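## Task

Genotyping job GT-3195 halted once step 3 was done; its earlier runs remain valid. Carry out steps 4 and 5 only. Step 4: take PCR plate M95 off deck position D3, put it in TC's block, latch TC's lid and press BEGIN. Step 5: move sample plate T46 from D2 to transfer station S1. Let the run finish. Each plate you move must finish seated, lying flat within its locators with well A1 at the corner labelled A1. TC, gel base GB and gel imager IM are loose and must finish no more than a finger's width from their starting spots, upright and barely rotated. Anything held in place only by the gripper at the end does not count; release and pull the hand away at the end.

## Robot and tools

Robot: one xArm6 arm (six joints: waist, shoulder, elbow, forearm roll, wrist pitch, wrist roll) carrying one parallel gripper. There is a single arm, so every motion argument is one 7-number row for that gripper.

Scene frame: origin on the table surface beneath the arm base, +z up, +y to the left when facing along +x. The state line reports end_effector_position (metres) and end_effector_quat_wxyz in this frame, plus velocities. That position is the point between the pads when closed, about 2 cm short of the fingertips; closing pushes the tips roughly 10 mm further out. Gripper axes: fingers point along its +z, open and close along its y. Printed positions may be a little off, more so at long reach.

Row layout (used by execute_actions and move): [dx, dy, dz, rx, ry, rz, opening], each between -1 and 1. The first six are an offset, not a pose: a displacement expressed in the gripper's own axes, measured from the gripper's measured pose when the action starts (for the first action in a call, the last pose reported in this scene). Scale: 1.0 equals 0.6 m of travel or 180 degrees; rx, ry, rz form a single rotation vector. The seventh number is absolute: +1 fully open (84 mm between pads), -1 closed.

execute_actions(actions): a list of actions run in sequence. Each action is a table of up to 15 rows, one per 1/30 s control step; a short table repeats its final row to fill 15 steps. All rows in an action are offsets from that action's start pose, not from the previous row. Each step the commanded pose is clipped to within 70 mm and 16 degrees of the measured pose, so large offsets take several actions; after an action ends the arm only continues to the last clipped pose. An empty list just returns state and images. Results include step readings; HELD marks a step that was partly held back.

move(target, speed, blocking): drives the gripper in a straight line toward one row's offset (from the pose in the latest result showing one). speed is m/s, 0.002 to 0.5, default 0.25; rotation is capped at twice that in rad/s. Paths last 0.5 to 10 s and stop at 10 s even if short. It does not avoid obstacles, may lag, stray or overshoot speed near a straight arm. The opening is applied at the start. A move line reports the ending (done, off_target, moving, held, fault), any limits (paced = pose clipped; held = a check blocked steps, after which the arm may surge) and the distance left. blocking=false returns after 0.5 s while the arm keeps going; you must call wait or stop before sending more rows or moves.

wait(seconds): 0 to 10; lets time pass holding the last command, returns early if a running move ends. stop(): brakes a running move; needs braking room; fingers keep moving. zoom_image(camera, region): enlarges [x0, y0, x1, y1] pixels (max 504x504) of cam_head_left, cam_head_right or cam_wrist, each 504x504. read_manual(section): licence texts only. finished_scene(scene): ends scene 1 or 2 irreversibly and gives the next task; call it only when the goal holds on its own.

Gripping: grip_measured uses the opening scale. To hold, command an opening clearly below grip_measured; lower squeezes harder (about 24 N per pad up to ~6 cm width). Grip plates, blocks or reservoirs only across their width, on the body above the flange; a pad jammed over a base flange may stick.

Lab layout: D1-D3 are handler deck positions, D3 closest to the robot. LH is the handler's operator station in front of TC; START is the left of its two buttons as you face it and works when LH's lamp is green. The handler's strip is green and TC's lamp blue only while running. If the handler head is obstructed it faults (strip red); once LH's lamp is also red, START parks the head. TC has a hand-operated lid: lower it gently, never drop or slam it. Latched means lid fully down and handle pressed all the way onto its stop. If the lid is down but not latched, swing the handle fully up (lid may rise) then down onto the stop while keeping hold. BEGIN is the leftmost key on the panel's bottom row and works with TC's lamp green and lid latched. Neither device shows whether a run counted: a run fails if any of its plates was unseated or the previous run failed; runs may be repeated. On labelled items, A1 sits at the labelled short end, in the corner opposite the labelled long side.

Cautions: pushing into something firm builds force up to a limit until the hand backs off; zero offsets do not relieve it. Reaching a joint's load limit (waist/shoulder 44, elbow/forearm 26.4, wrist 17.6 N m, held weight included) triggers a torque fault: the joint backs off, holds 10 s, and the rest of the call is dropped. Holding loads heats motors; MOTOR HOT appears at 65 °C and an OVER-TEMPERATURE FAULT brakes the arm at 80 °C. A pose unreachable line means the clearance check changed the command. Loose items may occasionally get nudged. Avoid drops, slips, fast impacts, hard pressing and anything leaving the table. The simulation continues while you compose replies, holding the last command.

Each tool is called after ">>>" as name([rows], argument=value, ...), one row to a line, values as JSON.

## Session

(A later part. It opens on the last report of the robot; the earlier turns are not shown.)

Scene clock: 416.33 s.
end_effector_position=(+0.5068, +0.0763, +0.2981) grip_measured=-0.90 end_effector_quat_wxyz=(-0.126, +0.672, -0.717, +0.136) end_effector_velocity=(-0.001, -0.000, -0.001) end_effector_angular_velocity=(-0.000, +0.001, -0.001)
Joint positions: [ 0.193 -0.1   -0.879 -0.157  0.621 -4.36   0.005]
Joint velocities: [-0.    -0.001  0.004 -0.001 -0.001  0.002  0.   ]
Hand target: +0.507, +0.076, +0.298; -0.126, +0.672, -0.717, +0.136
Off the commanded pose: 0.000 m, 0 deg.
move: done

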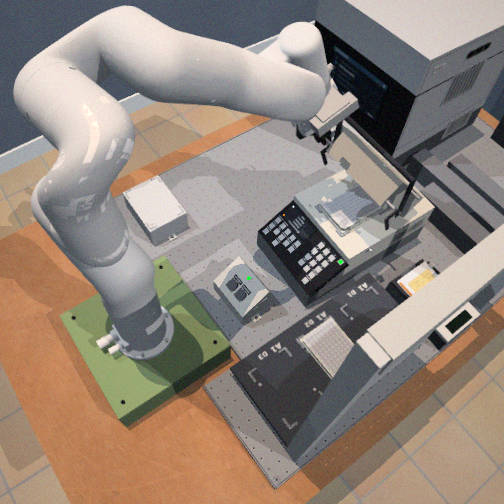

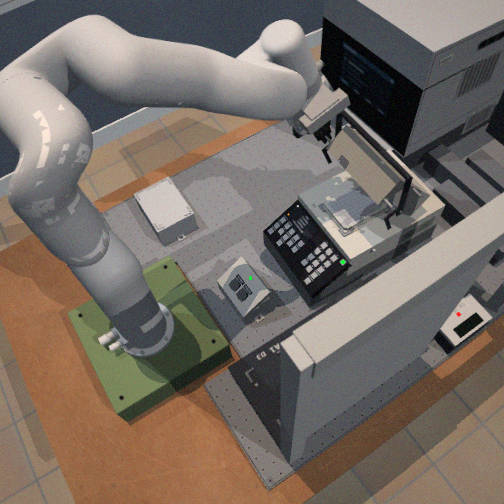

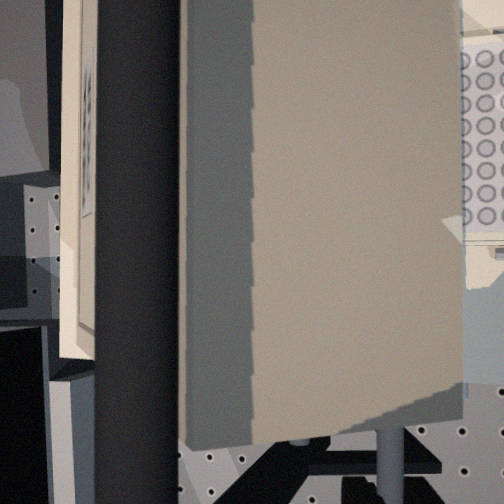

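>>> move(target=[0,0.095,0.04,0,0,0,-1], speed=0.02)

>>> move(target=[0,0.077,0.069,0,0,0,-1], speed=0.02)

>>> move(target=[0,0.032,0.058,0,0,0,-1], speed=0.012)

Scene clock: 422.70 s.
end_effector_position=(+0.4621, +0.0792, +0.2551) grip_measured=-1.00 end_effector_quat_wxyz=(-0.126, +0.672, -0.717, +0.136) end_effector_velocity=(+0.002, +0.000, +0.000) end_effector_angular_velocity=(+0.001, -0.006, +0.001)
Joint positions: [ 0.209 -0.177 -0.666 -0.207  0.491 -4.289  0.   ]
Joint velocities: [-0.001  0.002  0.    -0.003 -0.009  0.002  0.   ]
Hand target: +0.462, +0.079, +0.255; -0.126, +0.672, -0.717, +0.136
Off the commanded pose: 0.000 m, 0 deg.
move: done

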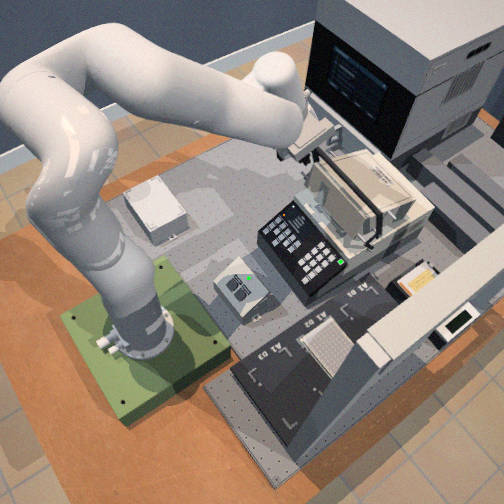

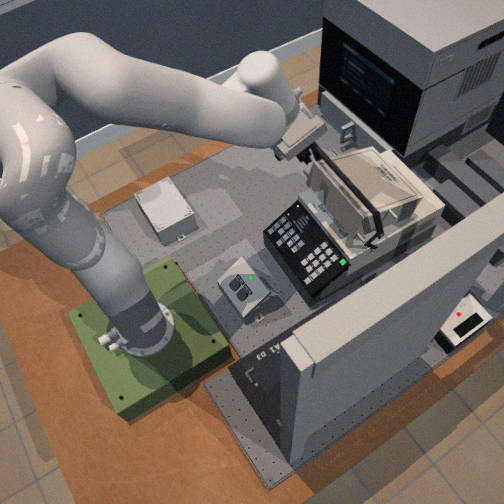

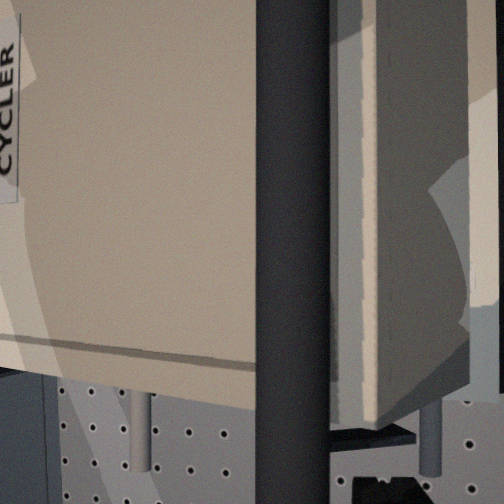

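Scene clock: 426.03 s.
end_effector_position=(+0.4372, +0.0818, +0.2111) grip_measured=-1.00 end_effector_quat_wxyz=(-0.136, +0.670, -0.715, +0.142) end_effector_velocity=(-0.000, -0.001, -0.000) end_effector_angular_velocity=(+0.000, -0.004, -0.003)
Joint positions: [ 0.205 -0.166 -0.518 -0.314  0.312 -4.177  0.   ]
Joint velocities: [-0.003 -0.002  0.004 -0.006 -0.006  0.006  0.   ]
Hand target: +0.434, +0.081, +0.200; -0.126, +0.672, -0.717, +0.136
Off the commanded pose: 0.012 m, 1 deg.
move: off_target

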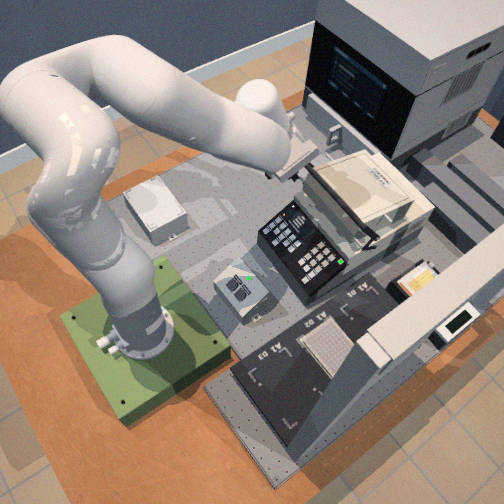

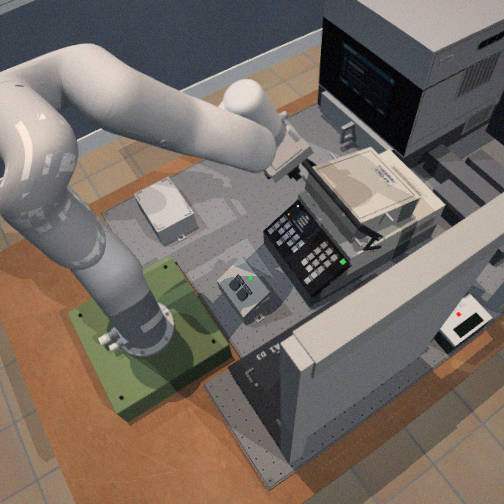

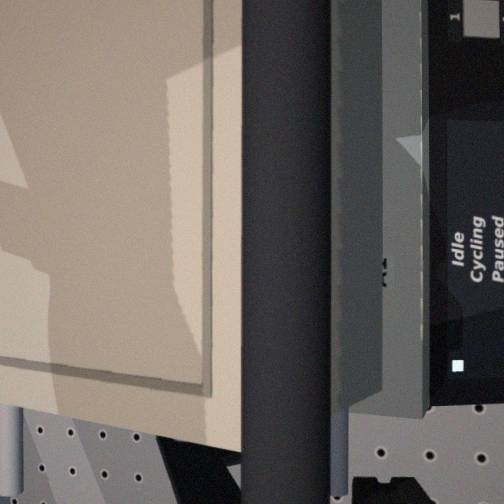

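Scene clock: 429.57 s.
end_effector_position=(+0.4325, +0.0821, +0.1711) grip_measured=-1.00 end_effector_quat_wxyz=(-0.136, +0.671, -0.715, +0.142) end_effector_velocity=(+0.003, -0.000, +0.002) end_effector_angular_velocity=(+0.001, -0.009, -0.004)
Joint positions: [ 0.174 -0.059 -0.49  -0.477  0.181 -4.037  0.   ]
Joint velocities: [-0.003 -0.001 -0.004 -0.011 -0.003  0.011  0.   ]
Hand target: +0.433, +0.082, +0.172; -0.136, +0.670, -0.715, +0.142
Off the commanded pose: 0.001 m, 0 deg.
move: done

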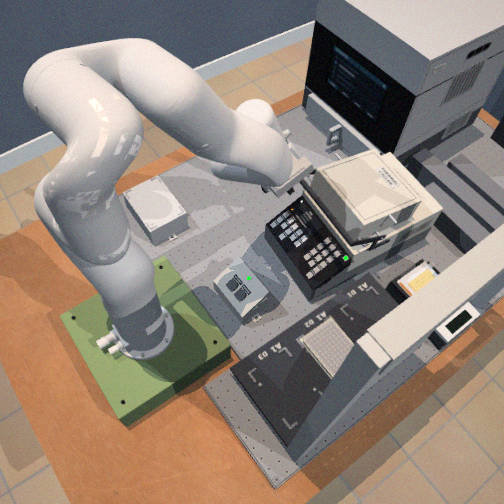

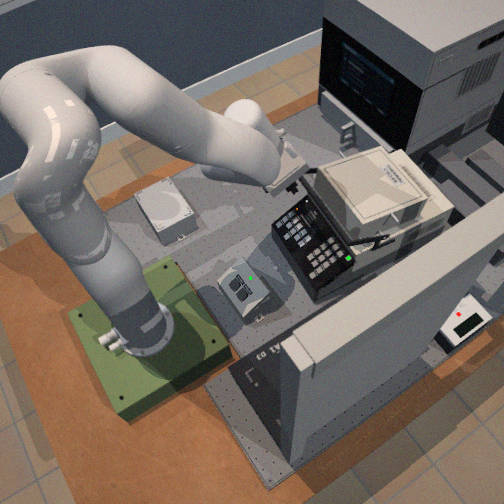

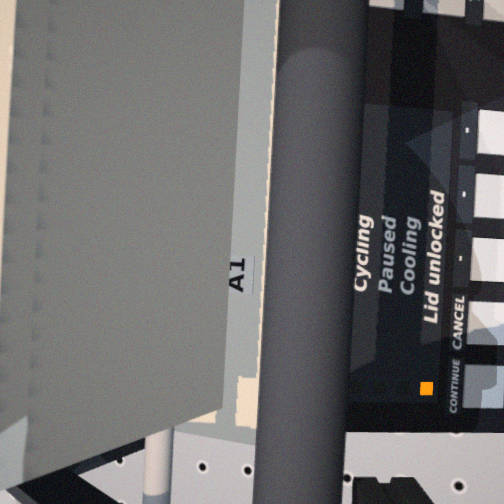

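>>> move(target=[-0.08,0.05,-0.25,-0.12,0,0,-1], speed=0.05)

Scene clock: 436.20 s.
end_effector_position=(+0.3504, +0.1351, +0.2979) grip_measured=-1.00 end_effector_quat_wxyz=(-0.007, +0.684, -0.729, +0.006) end_effector_velocity=(-0.001, -0.000, +0.001) end_effector_angular_velocity=(-0.000, +0.003, -0.002)
Joint positions: [ 0.389 -0.346 -0.765 -0.008  1.093 -4.272  0.   ]
Joint velocities: [ 0.    -0.001 -0.003  0.001  0.007  0.001  0.   ]
Hand target: +0.350, +0.135, +0.298; -0.007, +0.684, -0.729, +0.006
Off the commanded pose: 0.000 m, 0 deg.
move: done

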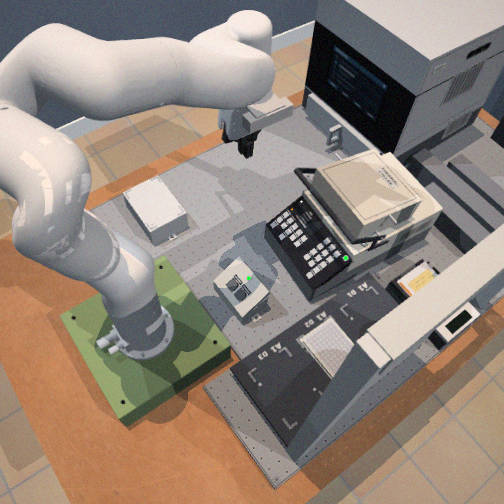

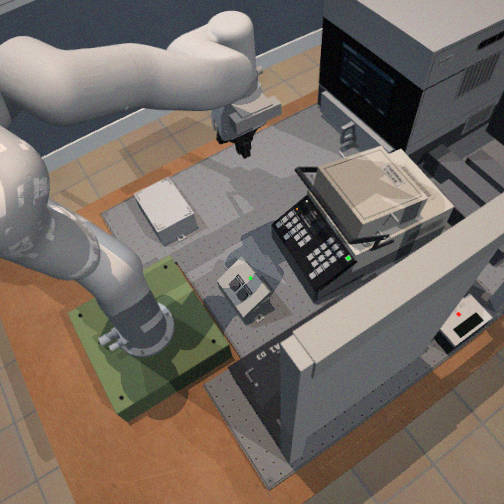

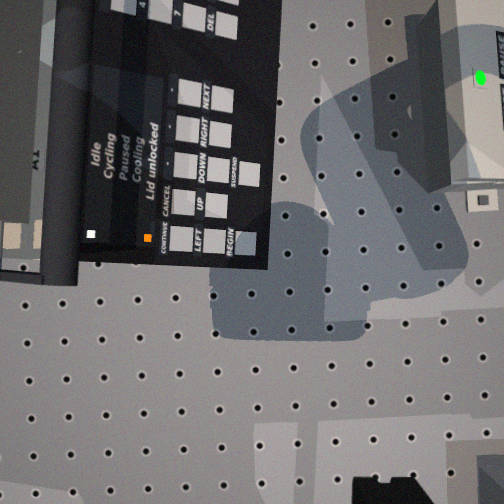

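>>> move(target=[0.1,-0.175,0.05,0,0,0,-0.2], speed=0.05)

Scene clock: 444.17 s.
end_effector_position=(+0.4519, +0.0687, +0.2696) grip_measured=-0.22 end_effector_quat_wxyz=(-0.007, +0.684, -0.729, +0.006) end_effector_velocity=(+0.000, -0.001, -0.001) end_effector_angular_velocity=(-0.000, +0.001, -0.002)
Joint positions: [ 0.169 -0.036 -0.99  -0.004  1.007 -4.493  0.035]
Joint velocities: [-0.003  0.003 -0.002  0.     0.    -0.001 -0.   ]
Hand target: +0.452, +0.069, +0.270; -0.007, +0.684, -0.730, +0.006
Off the commanded pose: 0.000 m, 0 deg.
move: done

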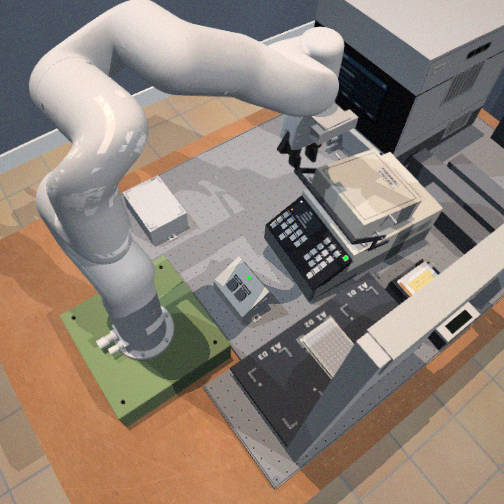

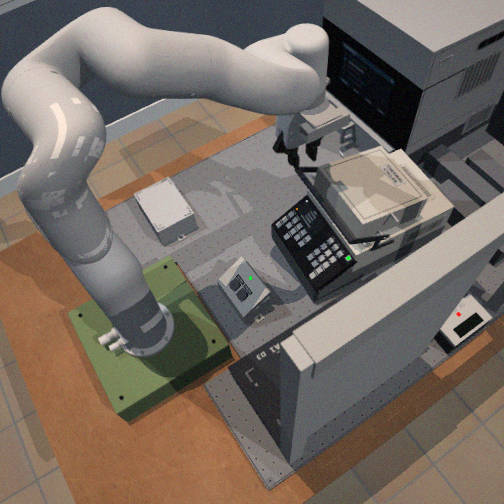

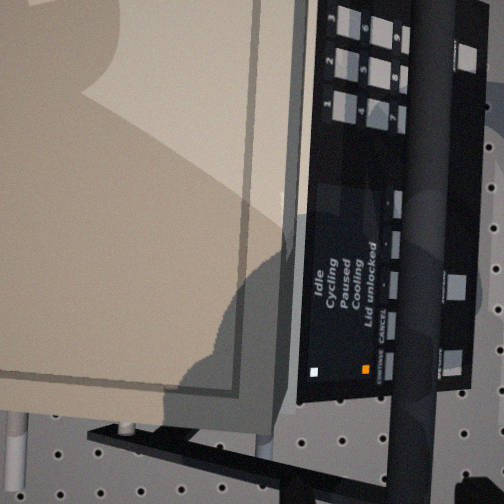

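>>> move(target=[0.05,0.016,0.058,0,0,0,-0.2], speed=0.015)

>>> move(target=[0,0,0,0,0,0,-1], speed=0.01)

Scene clock: 454.80 s.
end_effector_position=(+0.4411, +0.0393, +0.2347) grip_measured=-0.22 end_effector_quat_wxyz=(-0.007, +0.684, -0.729, +0.006) end_effector_velocity=(+0.001, -0.000, +0.001) end_effector_angular_velocity=(+0.000, -0.005, +0.001)
Joint positions: [ 0.107 -0.038 -0.881 -0.003  0.899 -4.556  0.035]
Joint velocities: [-0.001 -0.001  0.     0.    -0.004 -0.002  0.   ]
Hand target: +0.441, +0.039, +0.235; -0.007, +0.684, -0.729, +0.006
Off the commanded pose: 0.000 m, 0 deg.
move: done

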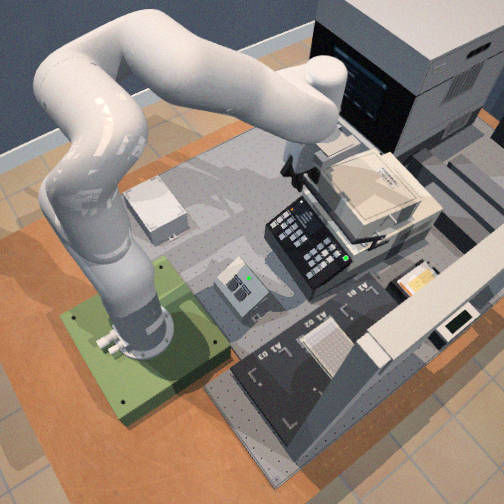

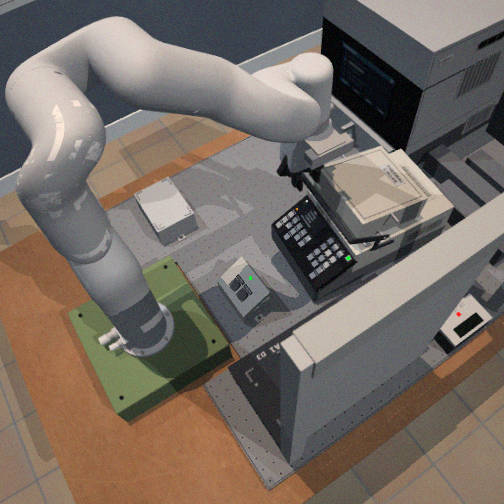

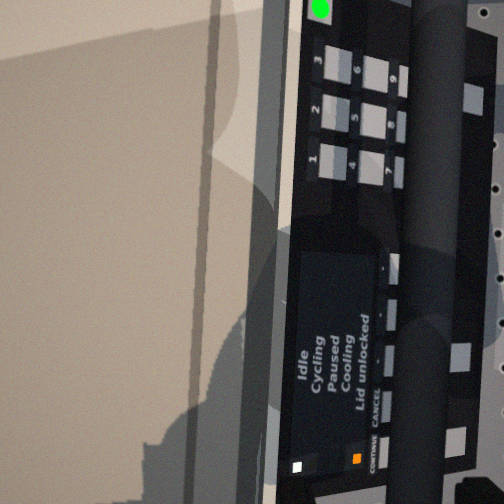

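Scene clock: 455.30 s.
end_effector_position=(+0.4385, +0.0396, +0.2333) grip_measured=-0.72 end_effector_quat_wxyz=(-0.004, +0.684, -0.729, +0.003) end_effector_velocity=(+0.002, -0.001, +0.002) end_effector_angular_velocity=(-0.001, +0.002, +0.001)
Joint positions: [ 0.108 -0.038 -0.879 -0.002  0.906 -4.556  0.012]
Joint velocities: [-0.002  0.003 -0.011 -0.001  0.009 -0.002  0.   ]
Hand target: +0.441, +0.039, +0.235; -0.007, +0.684, -0.729, +0.006
Off the commanded pose: 0.003 m, 1 deg.
move: done

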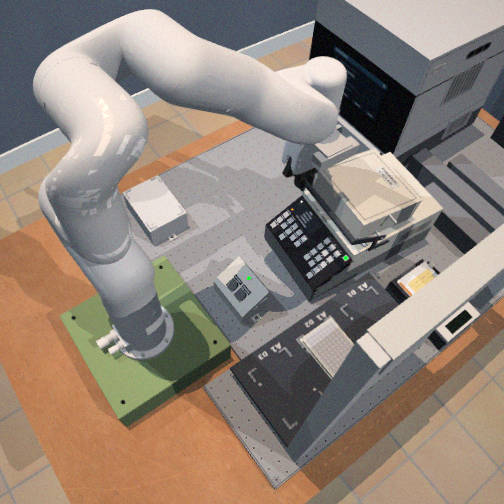

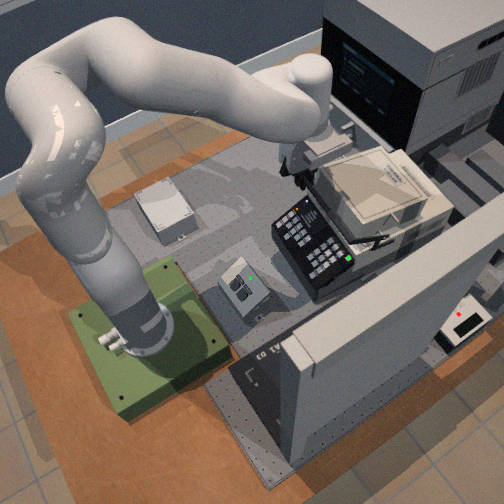

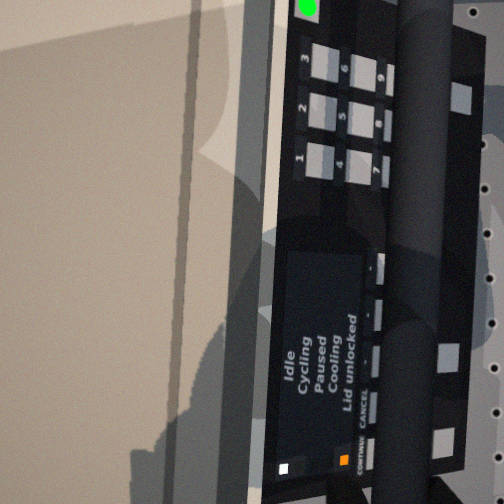

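>>> move(target=[0,-0.047,-0.055,0,0,0,-1], speed=0.015)

>>> move(target=[0,-0.06,-0.03,0,0,0,-1], speed=0.015)

>>> move(target=[0,-0.067,-0.003,0,0,0,-1], speed=0.015)

Scene clock: 468.13 s.
end_effector_position=(+0.4636, +0.0374, +0.2660) grip_measured=-0.60 end_effector_quat_wxyz=(+0.001, +0.684, -0.729, -0.000) end_effector_velocity=(+0.001, +0.001, +0.000) end_effector_angular_velocity=(+0.000, +0.002, +0.002)
Joint positions: [ 0.098  0.009 -1.035 -0.002  1.027 -4.565  0.018]
Joint velocities: [ 0.001  0.004 -0.005  0.     0.003 -0.001  0.   ]
Hand target: +0.466, +0.038, +0.267; -0.004, +0.684, -0.729, +0.003
Off the commanded pose: 0.003 m, 1 deg.
move: done

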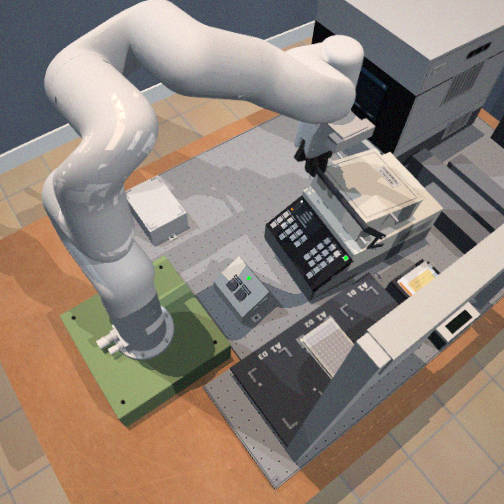

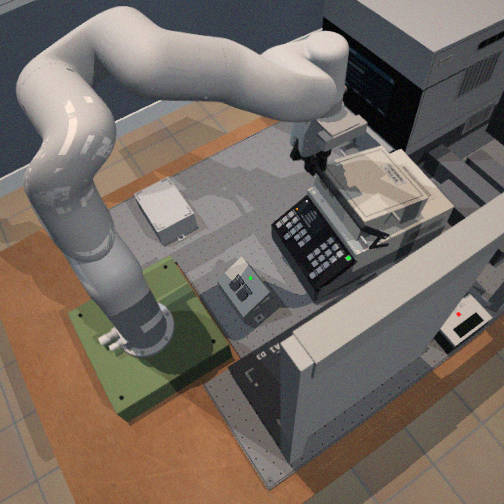

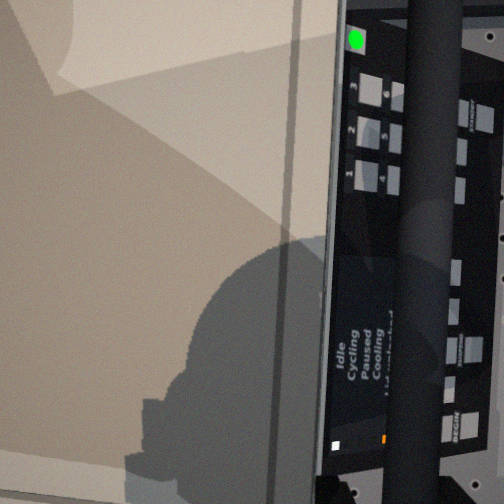

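Scene clock: 471.20 s.
end_effector_position=(+0.4975, +0.0348, +0.2832) grip_measured=+0.08 end_effector_quat_wxyz=(+0.004, +0.684, -0.729, -0.003) end_effector_velocity=(+0.000, +0.000, -0.000) end_effector_angular_velocity=(+0.000, -0.001, -0.000)
Joint positions: [ 0.088  0.11  -1.21  -0.002  1.109 -4.575  0.047]
Joint velocities: [ 0.     0.001  0.001  0.    -0.002 -0.     0.001]
Hand target: +0.500, +0.035, +0.284; +0.001, +0.684, -0.729, -0.000
Off the commanded pose: 0.002 m, 0 deg.
move: done

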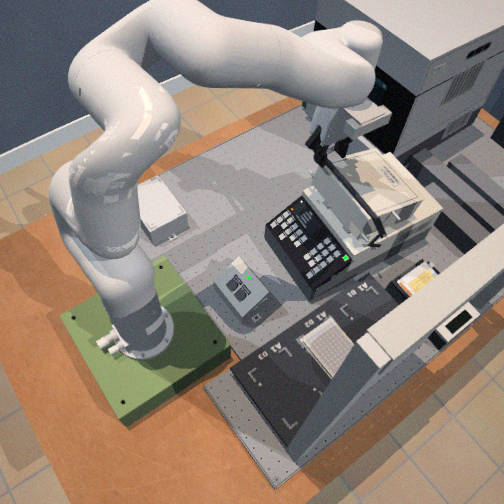

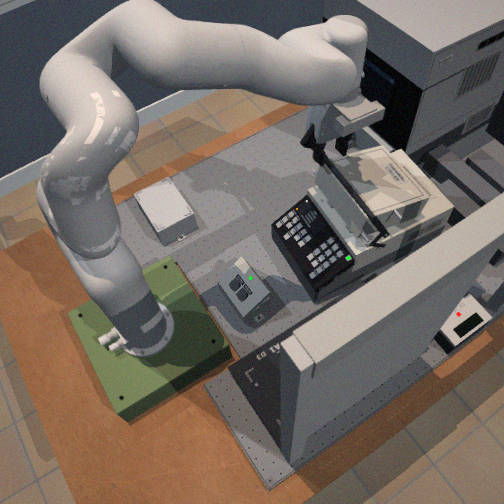

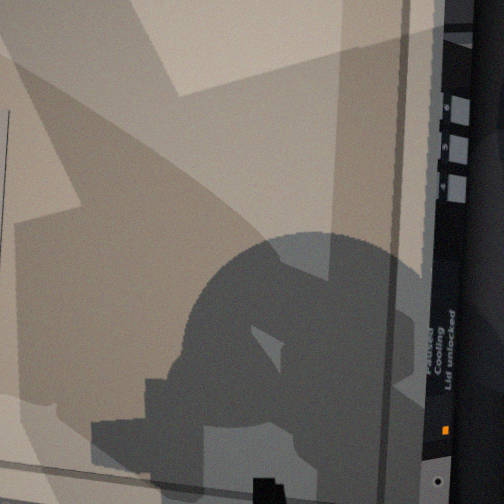

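Scene clock: 474.50 s.
end_effector_position=(+0.5375, +0.0323, +0.2838) grip_measured=-0.73 end_effector_quat_wxyz=(+0.004, +0.684, -0.730, -0.003) end_effector_velocity=(-0.000, -0.001, +0.002) end_effector_angular_velocity=(-0.001, -0.002, +0.001)
Joint positions: [ 0.078  0.245 -1.389 -0.002  1.153 -4.585  0.012]
Joint velocities: [-0.001 -0.004 -0.    -0.001  0.003 -0.002  0.   ]
Hand target: +0.538, +0.032, +0.285; +0.004, +0.684, -0.729, -0.003
Off the commanded pose: 0.001 m, 0 deg.
move: done

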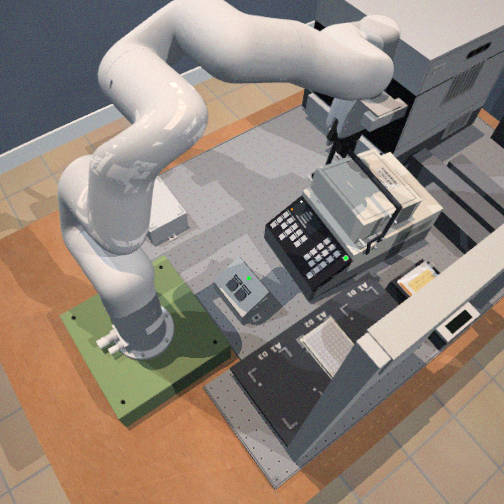

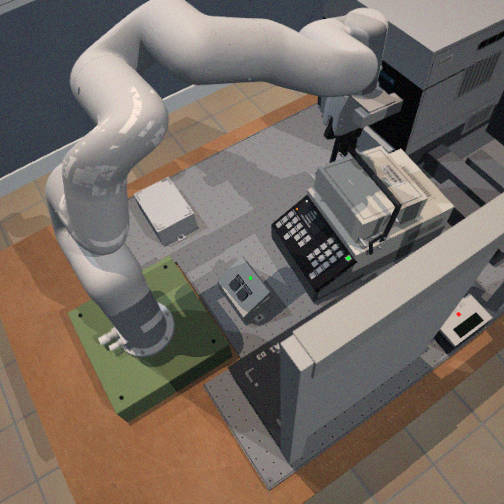

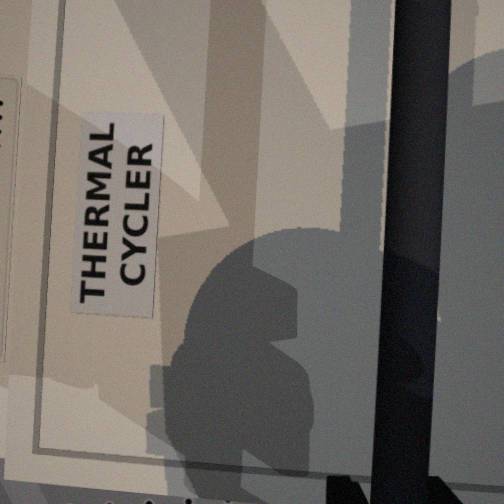

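>>> move(target=[0,-0.05,0.02,0,0,0,-1], speed=0.01)

Scene clock: 480.83 s.
end_effector_position=(+0.5658, +0.0302, +0.2720) grip_measured=-0.19 end_effector_quat_wxyz=(+0.006, +0.684, -0.730, -0.004) end_effector_velocity=(+0.001, -0.001, +0.003) end_effector_angular_velocity=(+0.000, -0.004, -0.001)
Joint positions: [ 0.071  0.357 -1.511 -0.003  1.168 -4.592  0.036]
Joint velocities: [-0.001 -0.001 -0.006  0.     0.003 -0.    -0.002]
Hand target: +0.567, +0.030, +0.271; +0.004, +0.684, -0.730, -0.003
Off the commanded pose: 0.002 m, 0 deg.
move: done

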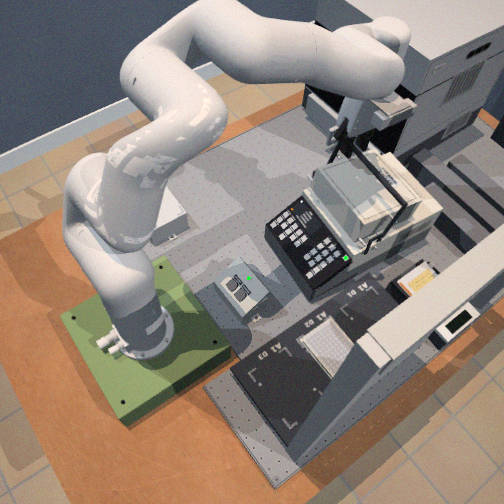

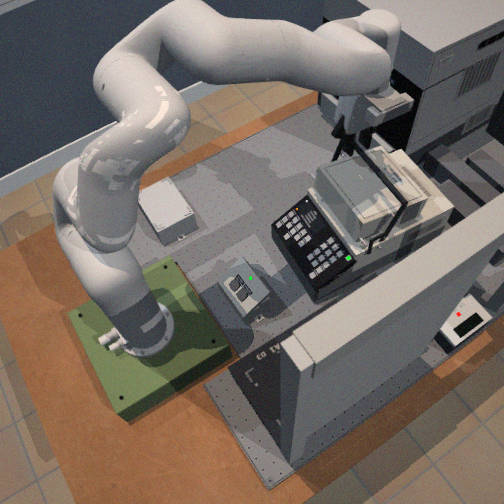

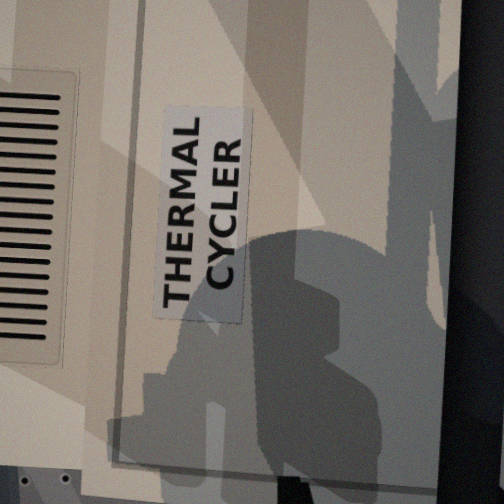

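>>> move(target=[0,0.07,-0.02,0,0,0,-1], speed=0.015)

>>> move(target=[0,0.07,0.02,0,0,0,-1], speed=0.015)

>>> move(target=[0,0.05,0.06,0,0,0,-1], speed=0.015)

Scene clock: 487.27 s.
end_effector_position=(+0.5243, +0.0331, +0.2848) grip_measured=-0.73 end_effector_quat_wxyz=(+0.006, +0.684, -0.730, -0.004) end_effector_velocity=(-0.001, +0.000, -0.000) end_effector_angular_velocity=(+0.000, +0.000, -0.000)
Joint positions: [ 0.081  0.202 -1.335 -0.002  1.146 -4.582  0.012]
Joint velocities: [ 0.    -0.001  0.003  0.    -0.001  0.    -0.   ]
Hand target: +0.524, +0.033, +0.285; +0.006, +0.684, -0.730, -0.004
Off the commanded pose: 0.000 m, 0 deg.
move: done

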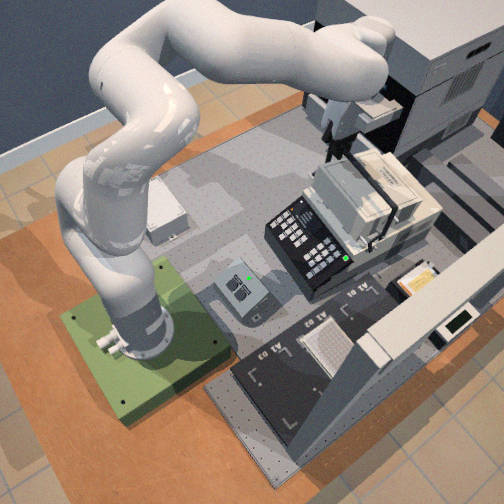

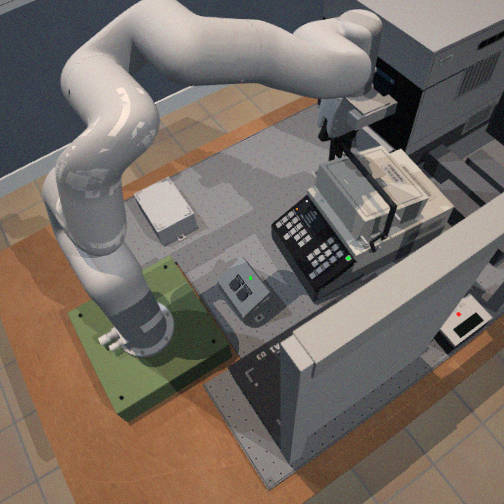

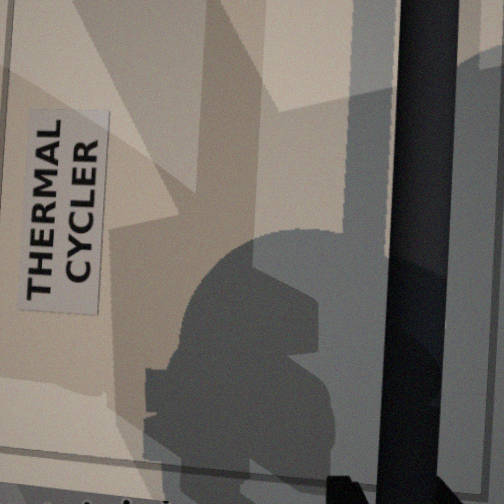

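Scene clock: 490.40 s.
end_effector_position=(+0.4819, +0.0350, +0.2729) grip_measured=-0.74 end_effector_quat_wxyz=(+0.006, +0.684, -0.730, -0.005) end_effector_velocity=(-0.000, +0.001, -0.000) end_effector_angular_velocity=(+0.001, -0.002, +0.001)
Joint positions: [ 0.091  0.073 -1.135 -0.003  1.078 -4.571  0.012]
Joint velocities: [ 0.002 -0.002  0.004  0.001 -0.004  0.001 -0.   ]
Hand target: +0.482, +0.036, +0.273; +0.006, +0.684, -0.730, -0.004
Off the commanded pose: 0.001 m, 0 deg.
move: done

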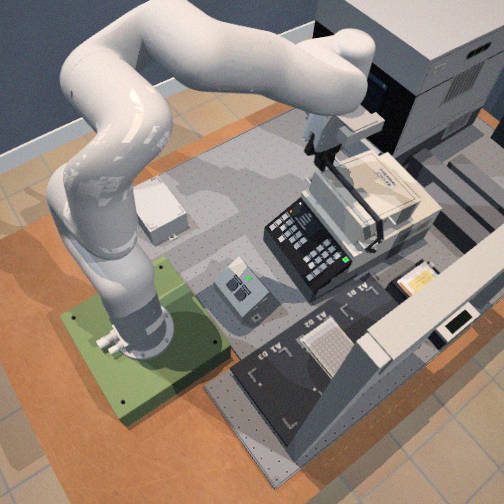

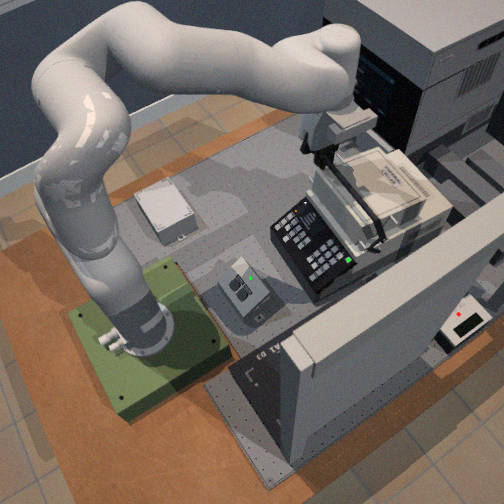

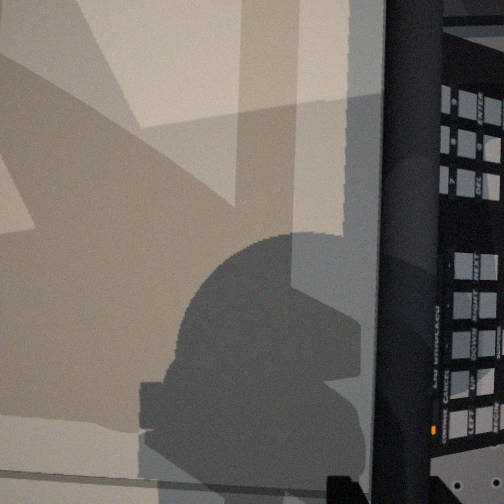

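Scene clock: 494.03 s.
end_effector_position=(+0.4501, +0.0373, +0.2378) grip_measured=-0.69 end_effector_quat_wxyz=(+0.007, +0.683, -0.730, -0.006) end_effector_velocity=(+0.001, +0.000, -0.000) end_effector_angular_velocity=(-0.000, -0.001, +0.000)
Joint positions: [ 0.1    0.013 -0.959 -0.001  0.965 -4.562  0.014]
Joint velocities: [ 0.     0.001 -0.001 -0.    -0.002  0.     0.001]
Hand target: +0.451, +0.037, +0.237; +0.007, +0.684, -0.730, -0.005
Off the commanded pose: 0.001 m, 0 deg.
move: done

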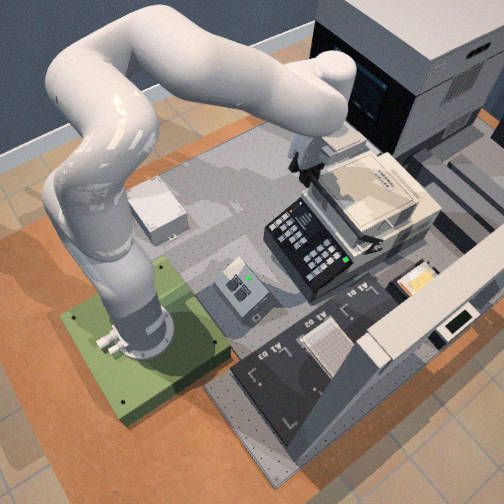

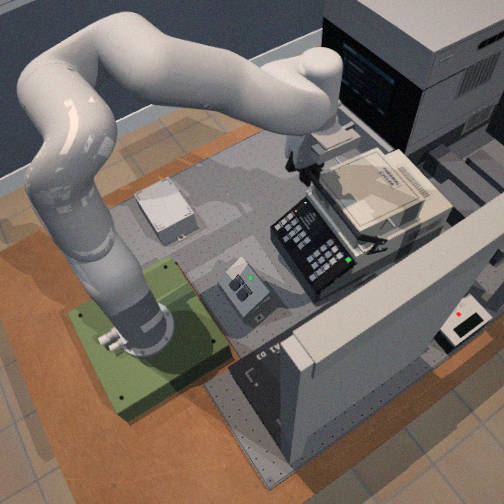

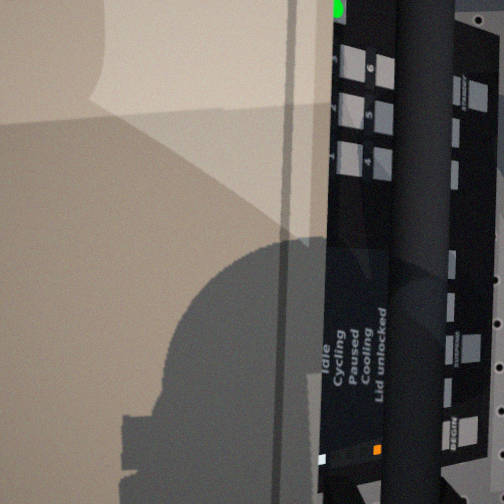

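Continue down with slight −x pull.

>>> move(target=[0,0.028,0.06,0,0,0,-1], speed=0.01)

>>> move(target=[0,0.005,0.04,0,0,0,-1], speed=0.006)

Scene clock: 500.10 s.
end_effector_position=(+0.4299, +0.0389, +0.2013) grip_measured=-0.63 end_effector_quat_wxyz=(+0.011, +0.683, -0.730, -0.010) end_effector_velocity=(-0.001, +0.001, +0.000) end_effector_angular_velocity=(-0.000, -0.000, +0.003)
Joint positions: [ 0.107  0.015 -0.846  0.001  0.861 -4.557  0.016]
Joint velocities: [ 0.002 -0.002  0.002 -0.    -0.    -0.001 -0.001]
Hand target: +0.433, +0.038, +0.202; +0.007, +0.683, -0.730, -0.006
Off the commanded pose: 0.003 m, 1 deg.
move: done

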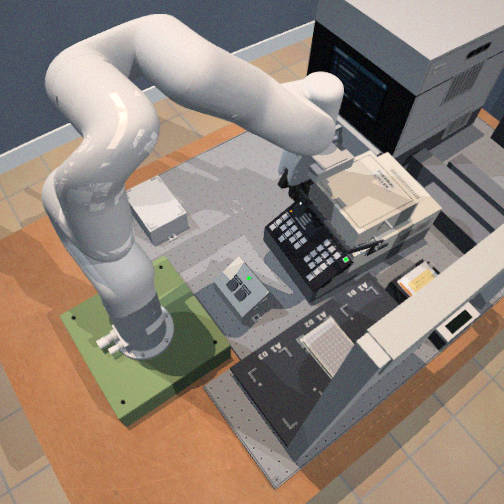

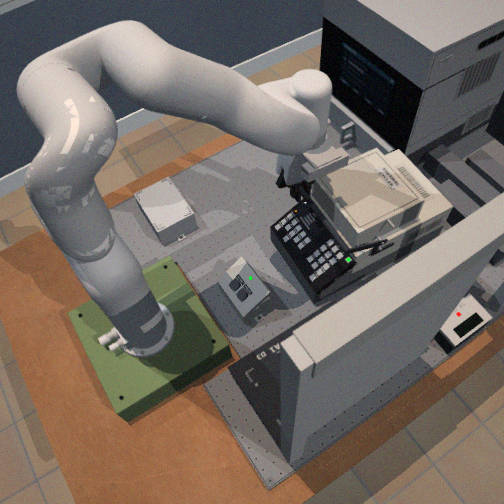

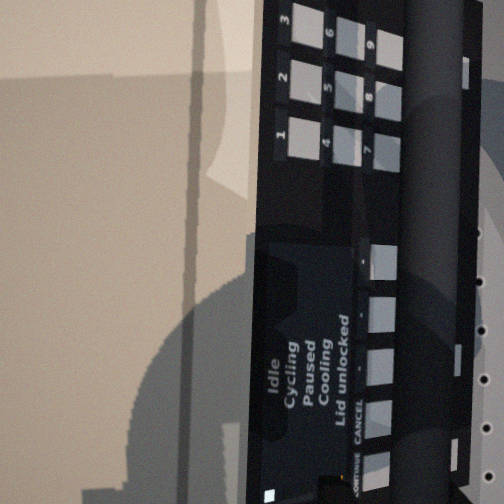

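Scene clock: 504.37 s.
end_effector_position=(+0.4257, +0.0387, +0.1803) grip_measured=-0.55 end_effector_quat_wxyz=(+0.011, +0.683, -0.730, -0.010) end_effector_velocity=(-0.001, +0.000, -0.001) end_effector_angular_velocity=(+0.000, +0.000, +0.000)
Joint positions: [ 0.107  0.041 -0.808  0.001  0.796 -4.556  0.02 ]
Joint velocities: [ 0.001 -0.001  0.004  0.001 -0.003  0.     0.   ]
Hand target: +0.426, +0.039, +0.177; +0.011, +0.683, -0.730, -0.010
Off the commanded pose: 0.003 m, 0 deg.
move: done

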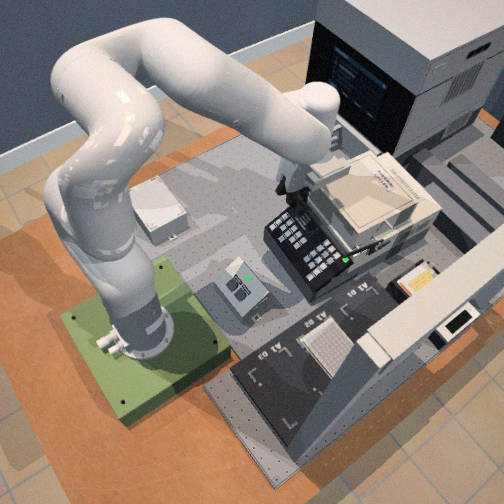

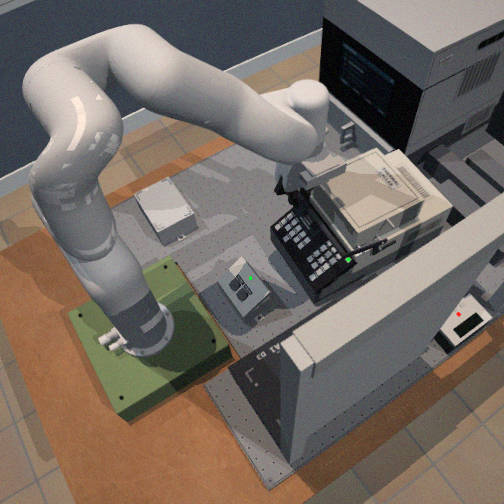

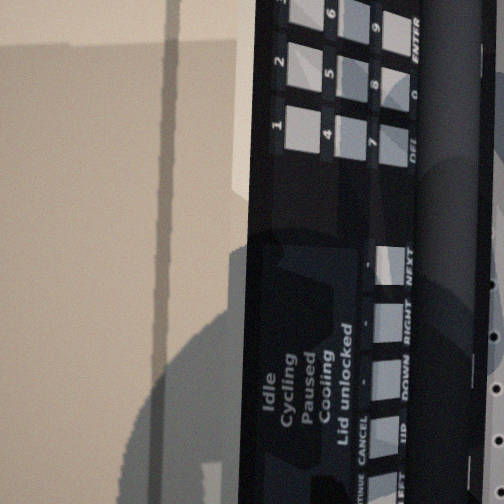

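>>> move(target=[0,0,0.02,0,0,0,-1], speed=0.005)

Scene clock: 508.70 s.
end_effector_position=(+0.4253, +0.0388, +0.1786) grip_measured=-0.58 end_effector_quat_wxyz=(+0.007, +0.683, -0.730, -0.007) end_effector_velocity=(+0.000, -0.001, -0.000) end_effector_angular_velocity=(+0.000, -0.001, -0.001)
Joint positions: [ 0.108  0.037 -0.795  0.001  0.777 -4.556  0.019]
Joint velocities: [-0.001 -0.001  0.001 -0.    -0.002 -0.     0.   ]
Hand target: +0.425, +0.039, +0.169; +0.011, +0.683, -0.730, -0.010
Off the commanded pose: 0.010 m, 1 deg.
move: off_target

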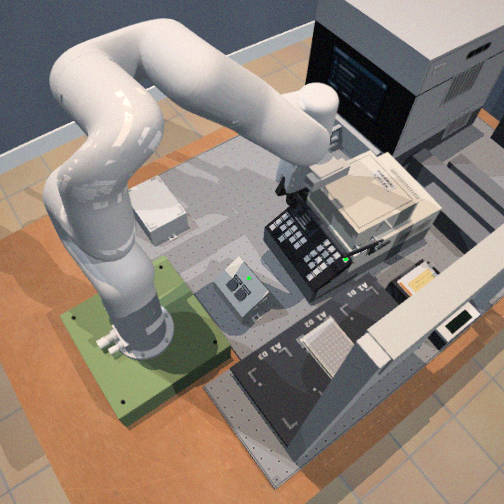

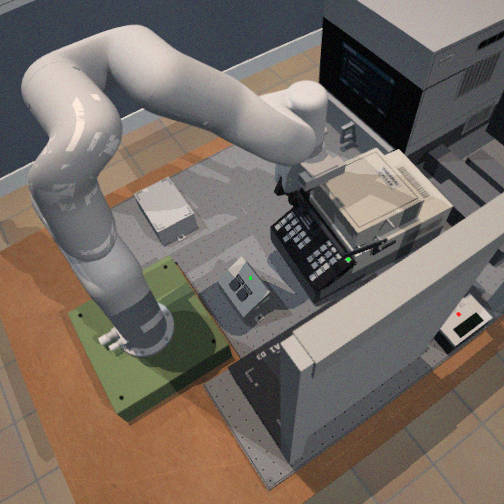

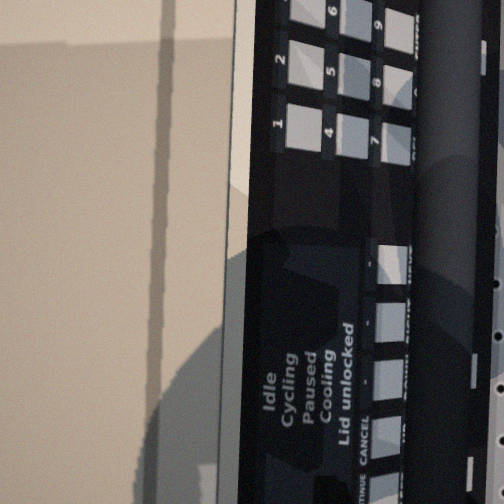

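>>> move(target=[0,0.035,-0.003,0,0,0,-1], speed=0.005)

Scene clock: 516.33 s.
end_effector_position=(+0.4050, +0.0402, +0.1810) grip_measured=-0.74 end_effector_quat_wxyz=(+0.006, +0.683, -0.730, -0.006) end_effector_velocity=(-0.001, +0.000, -0.001) end_effector_angular_velocity=(-0.000, +0.002, -0.001)
Joint positions: [ 0.116 -0.032 -0.721  0.001  0.77  -4.548  0.011]
Joint velocities: [ 0.     0.001  0.002  0.    -0.     0.001  0.   ]
Hand target: +0.404, +0.040, +0.181; +0.007, +0.683, -0.730, -0.007
Off the commanded pose: 0.001 m, 0 deg.
move: done

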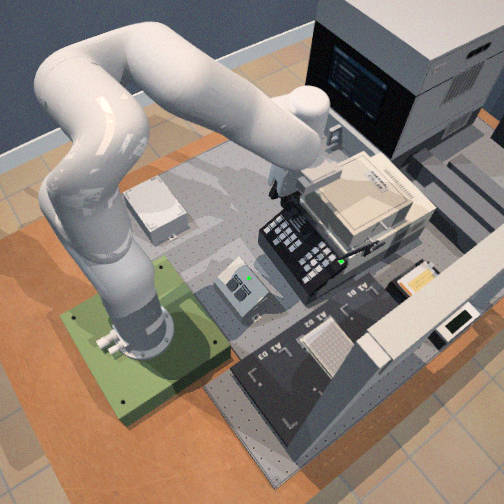

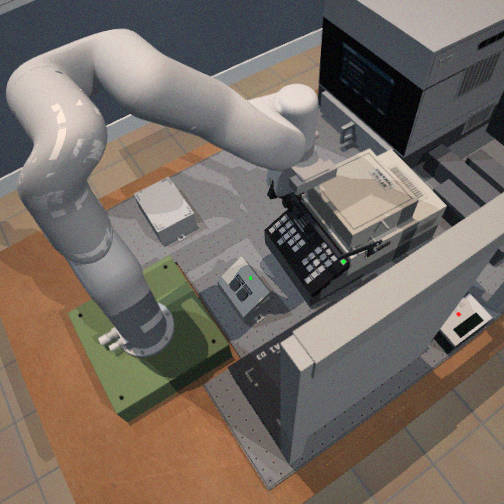

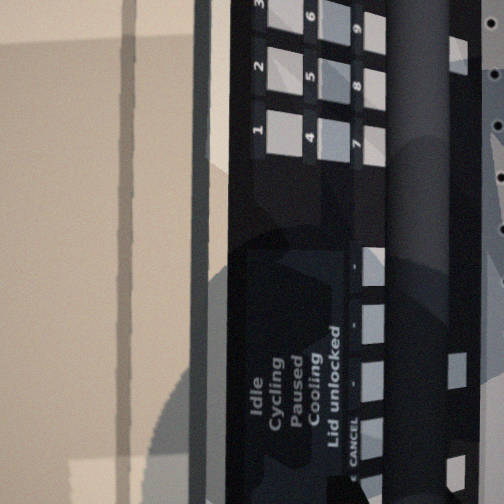

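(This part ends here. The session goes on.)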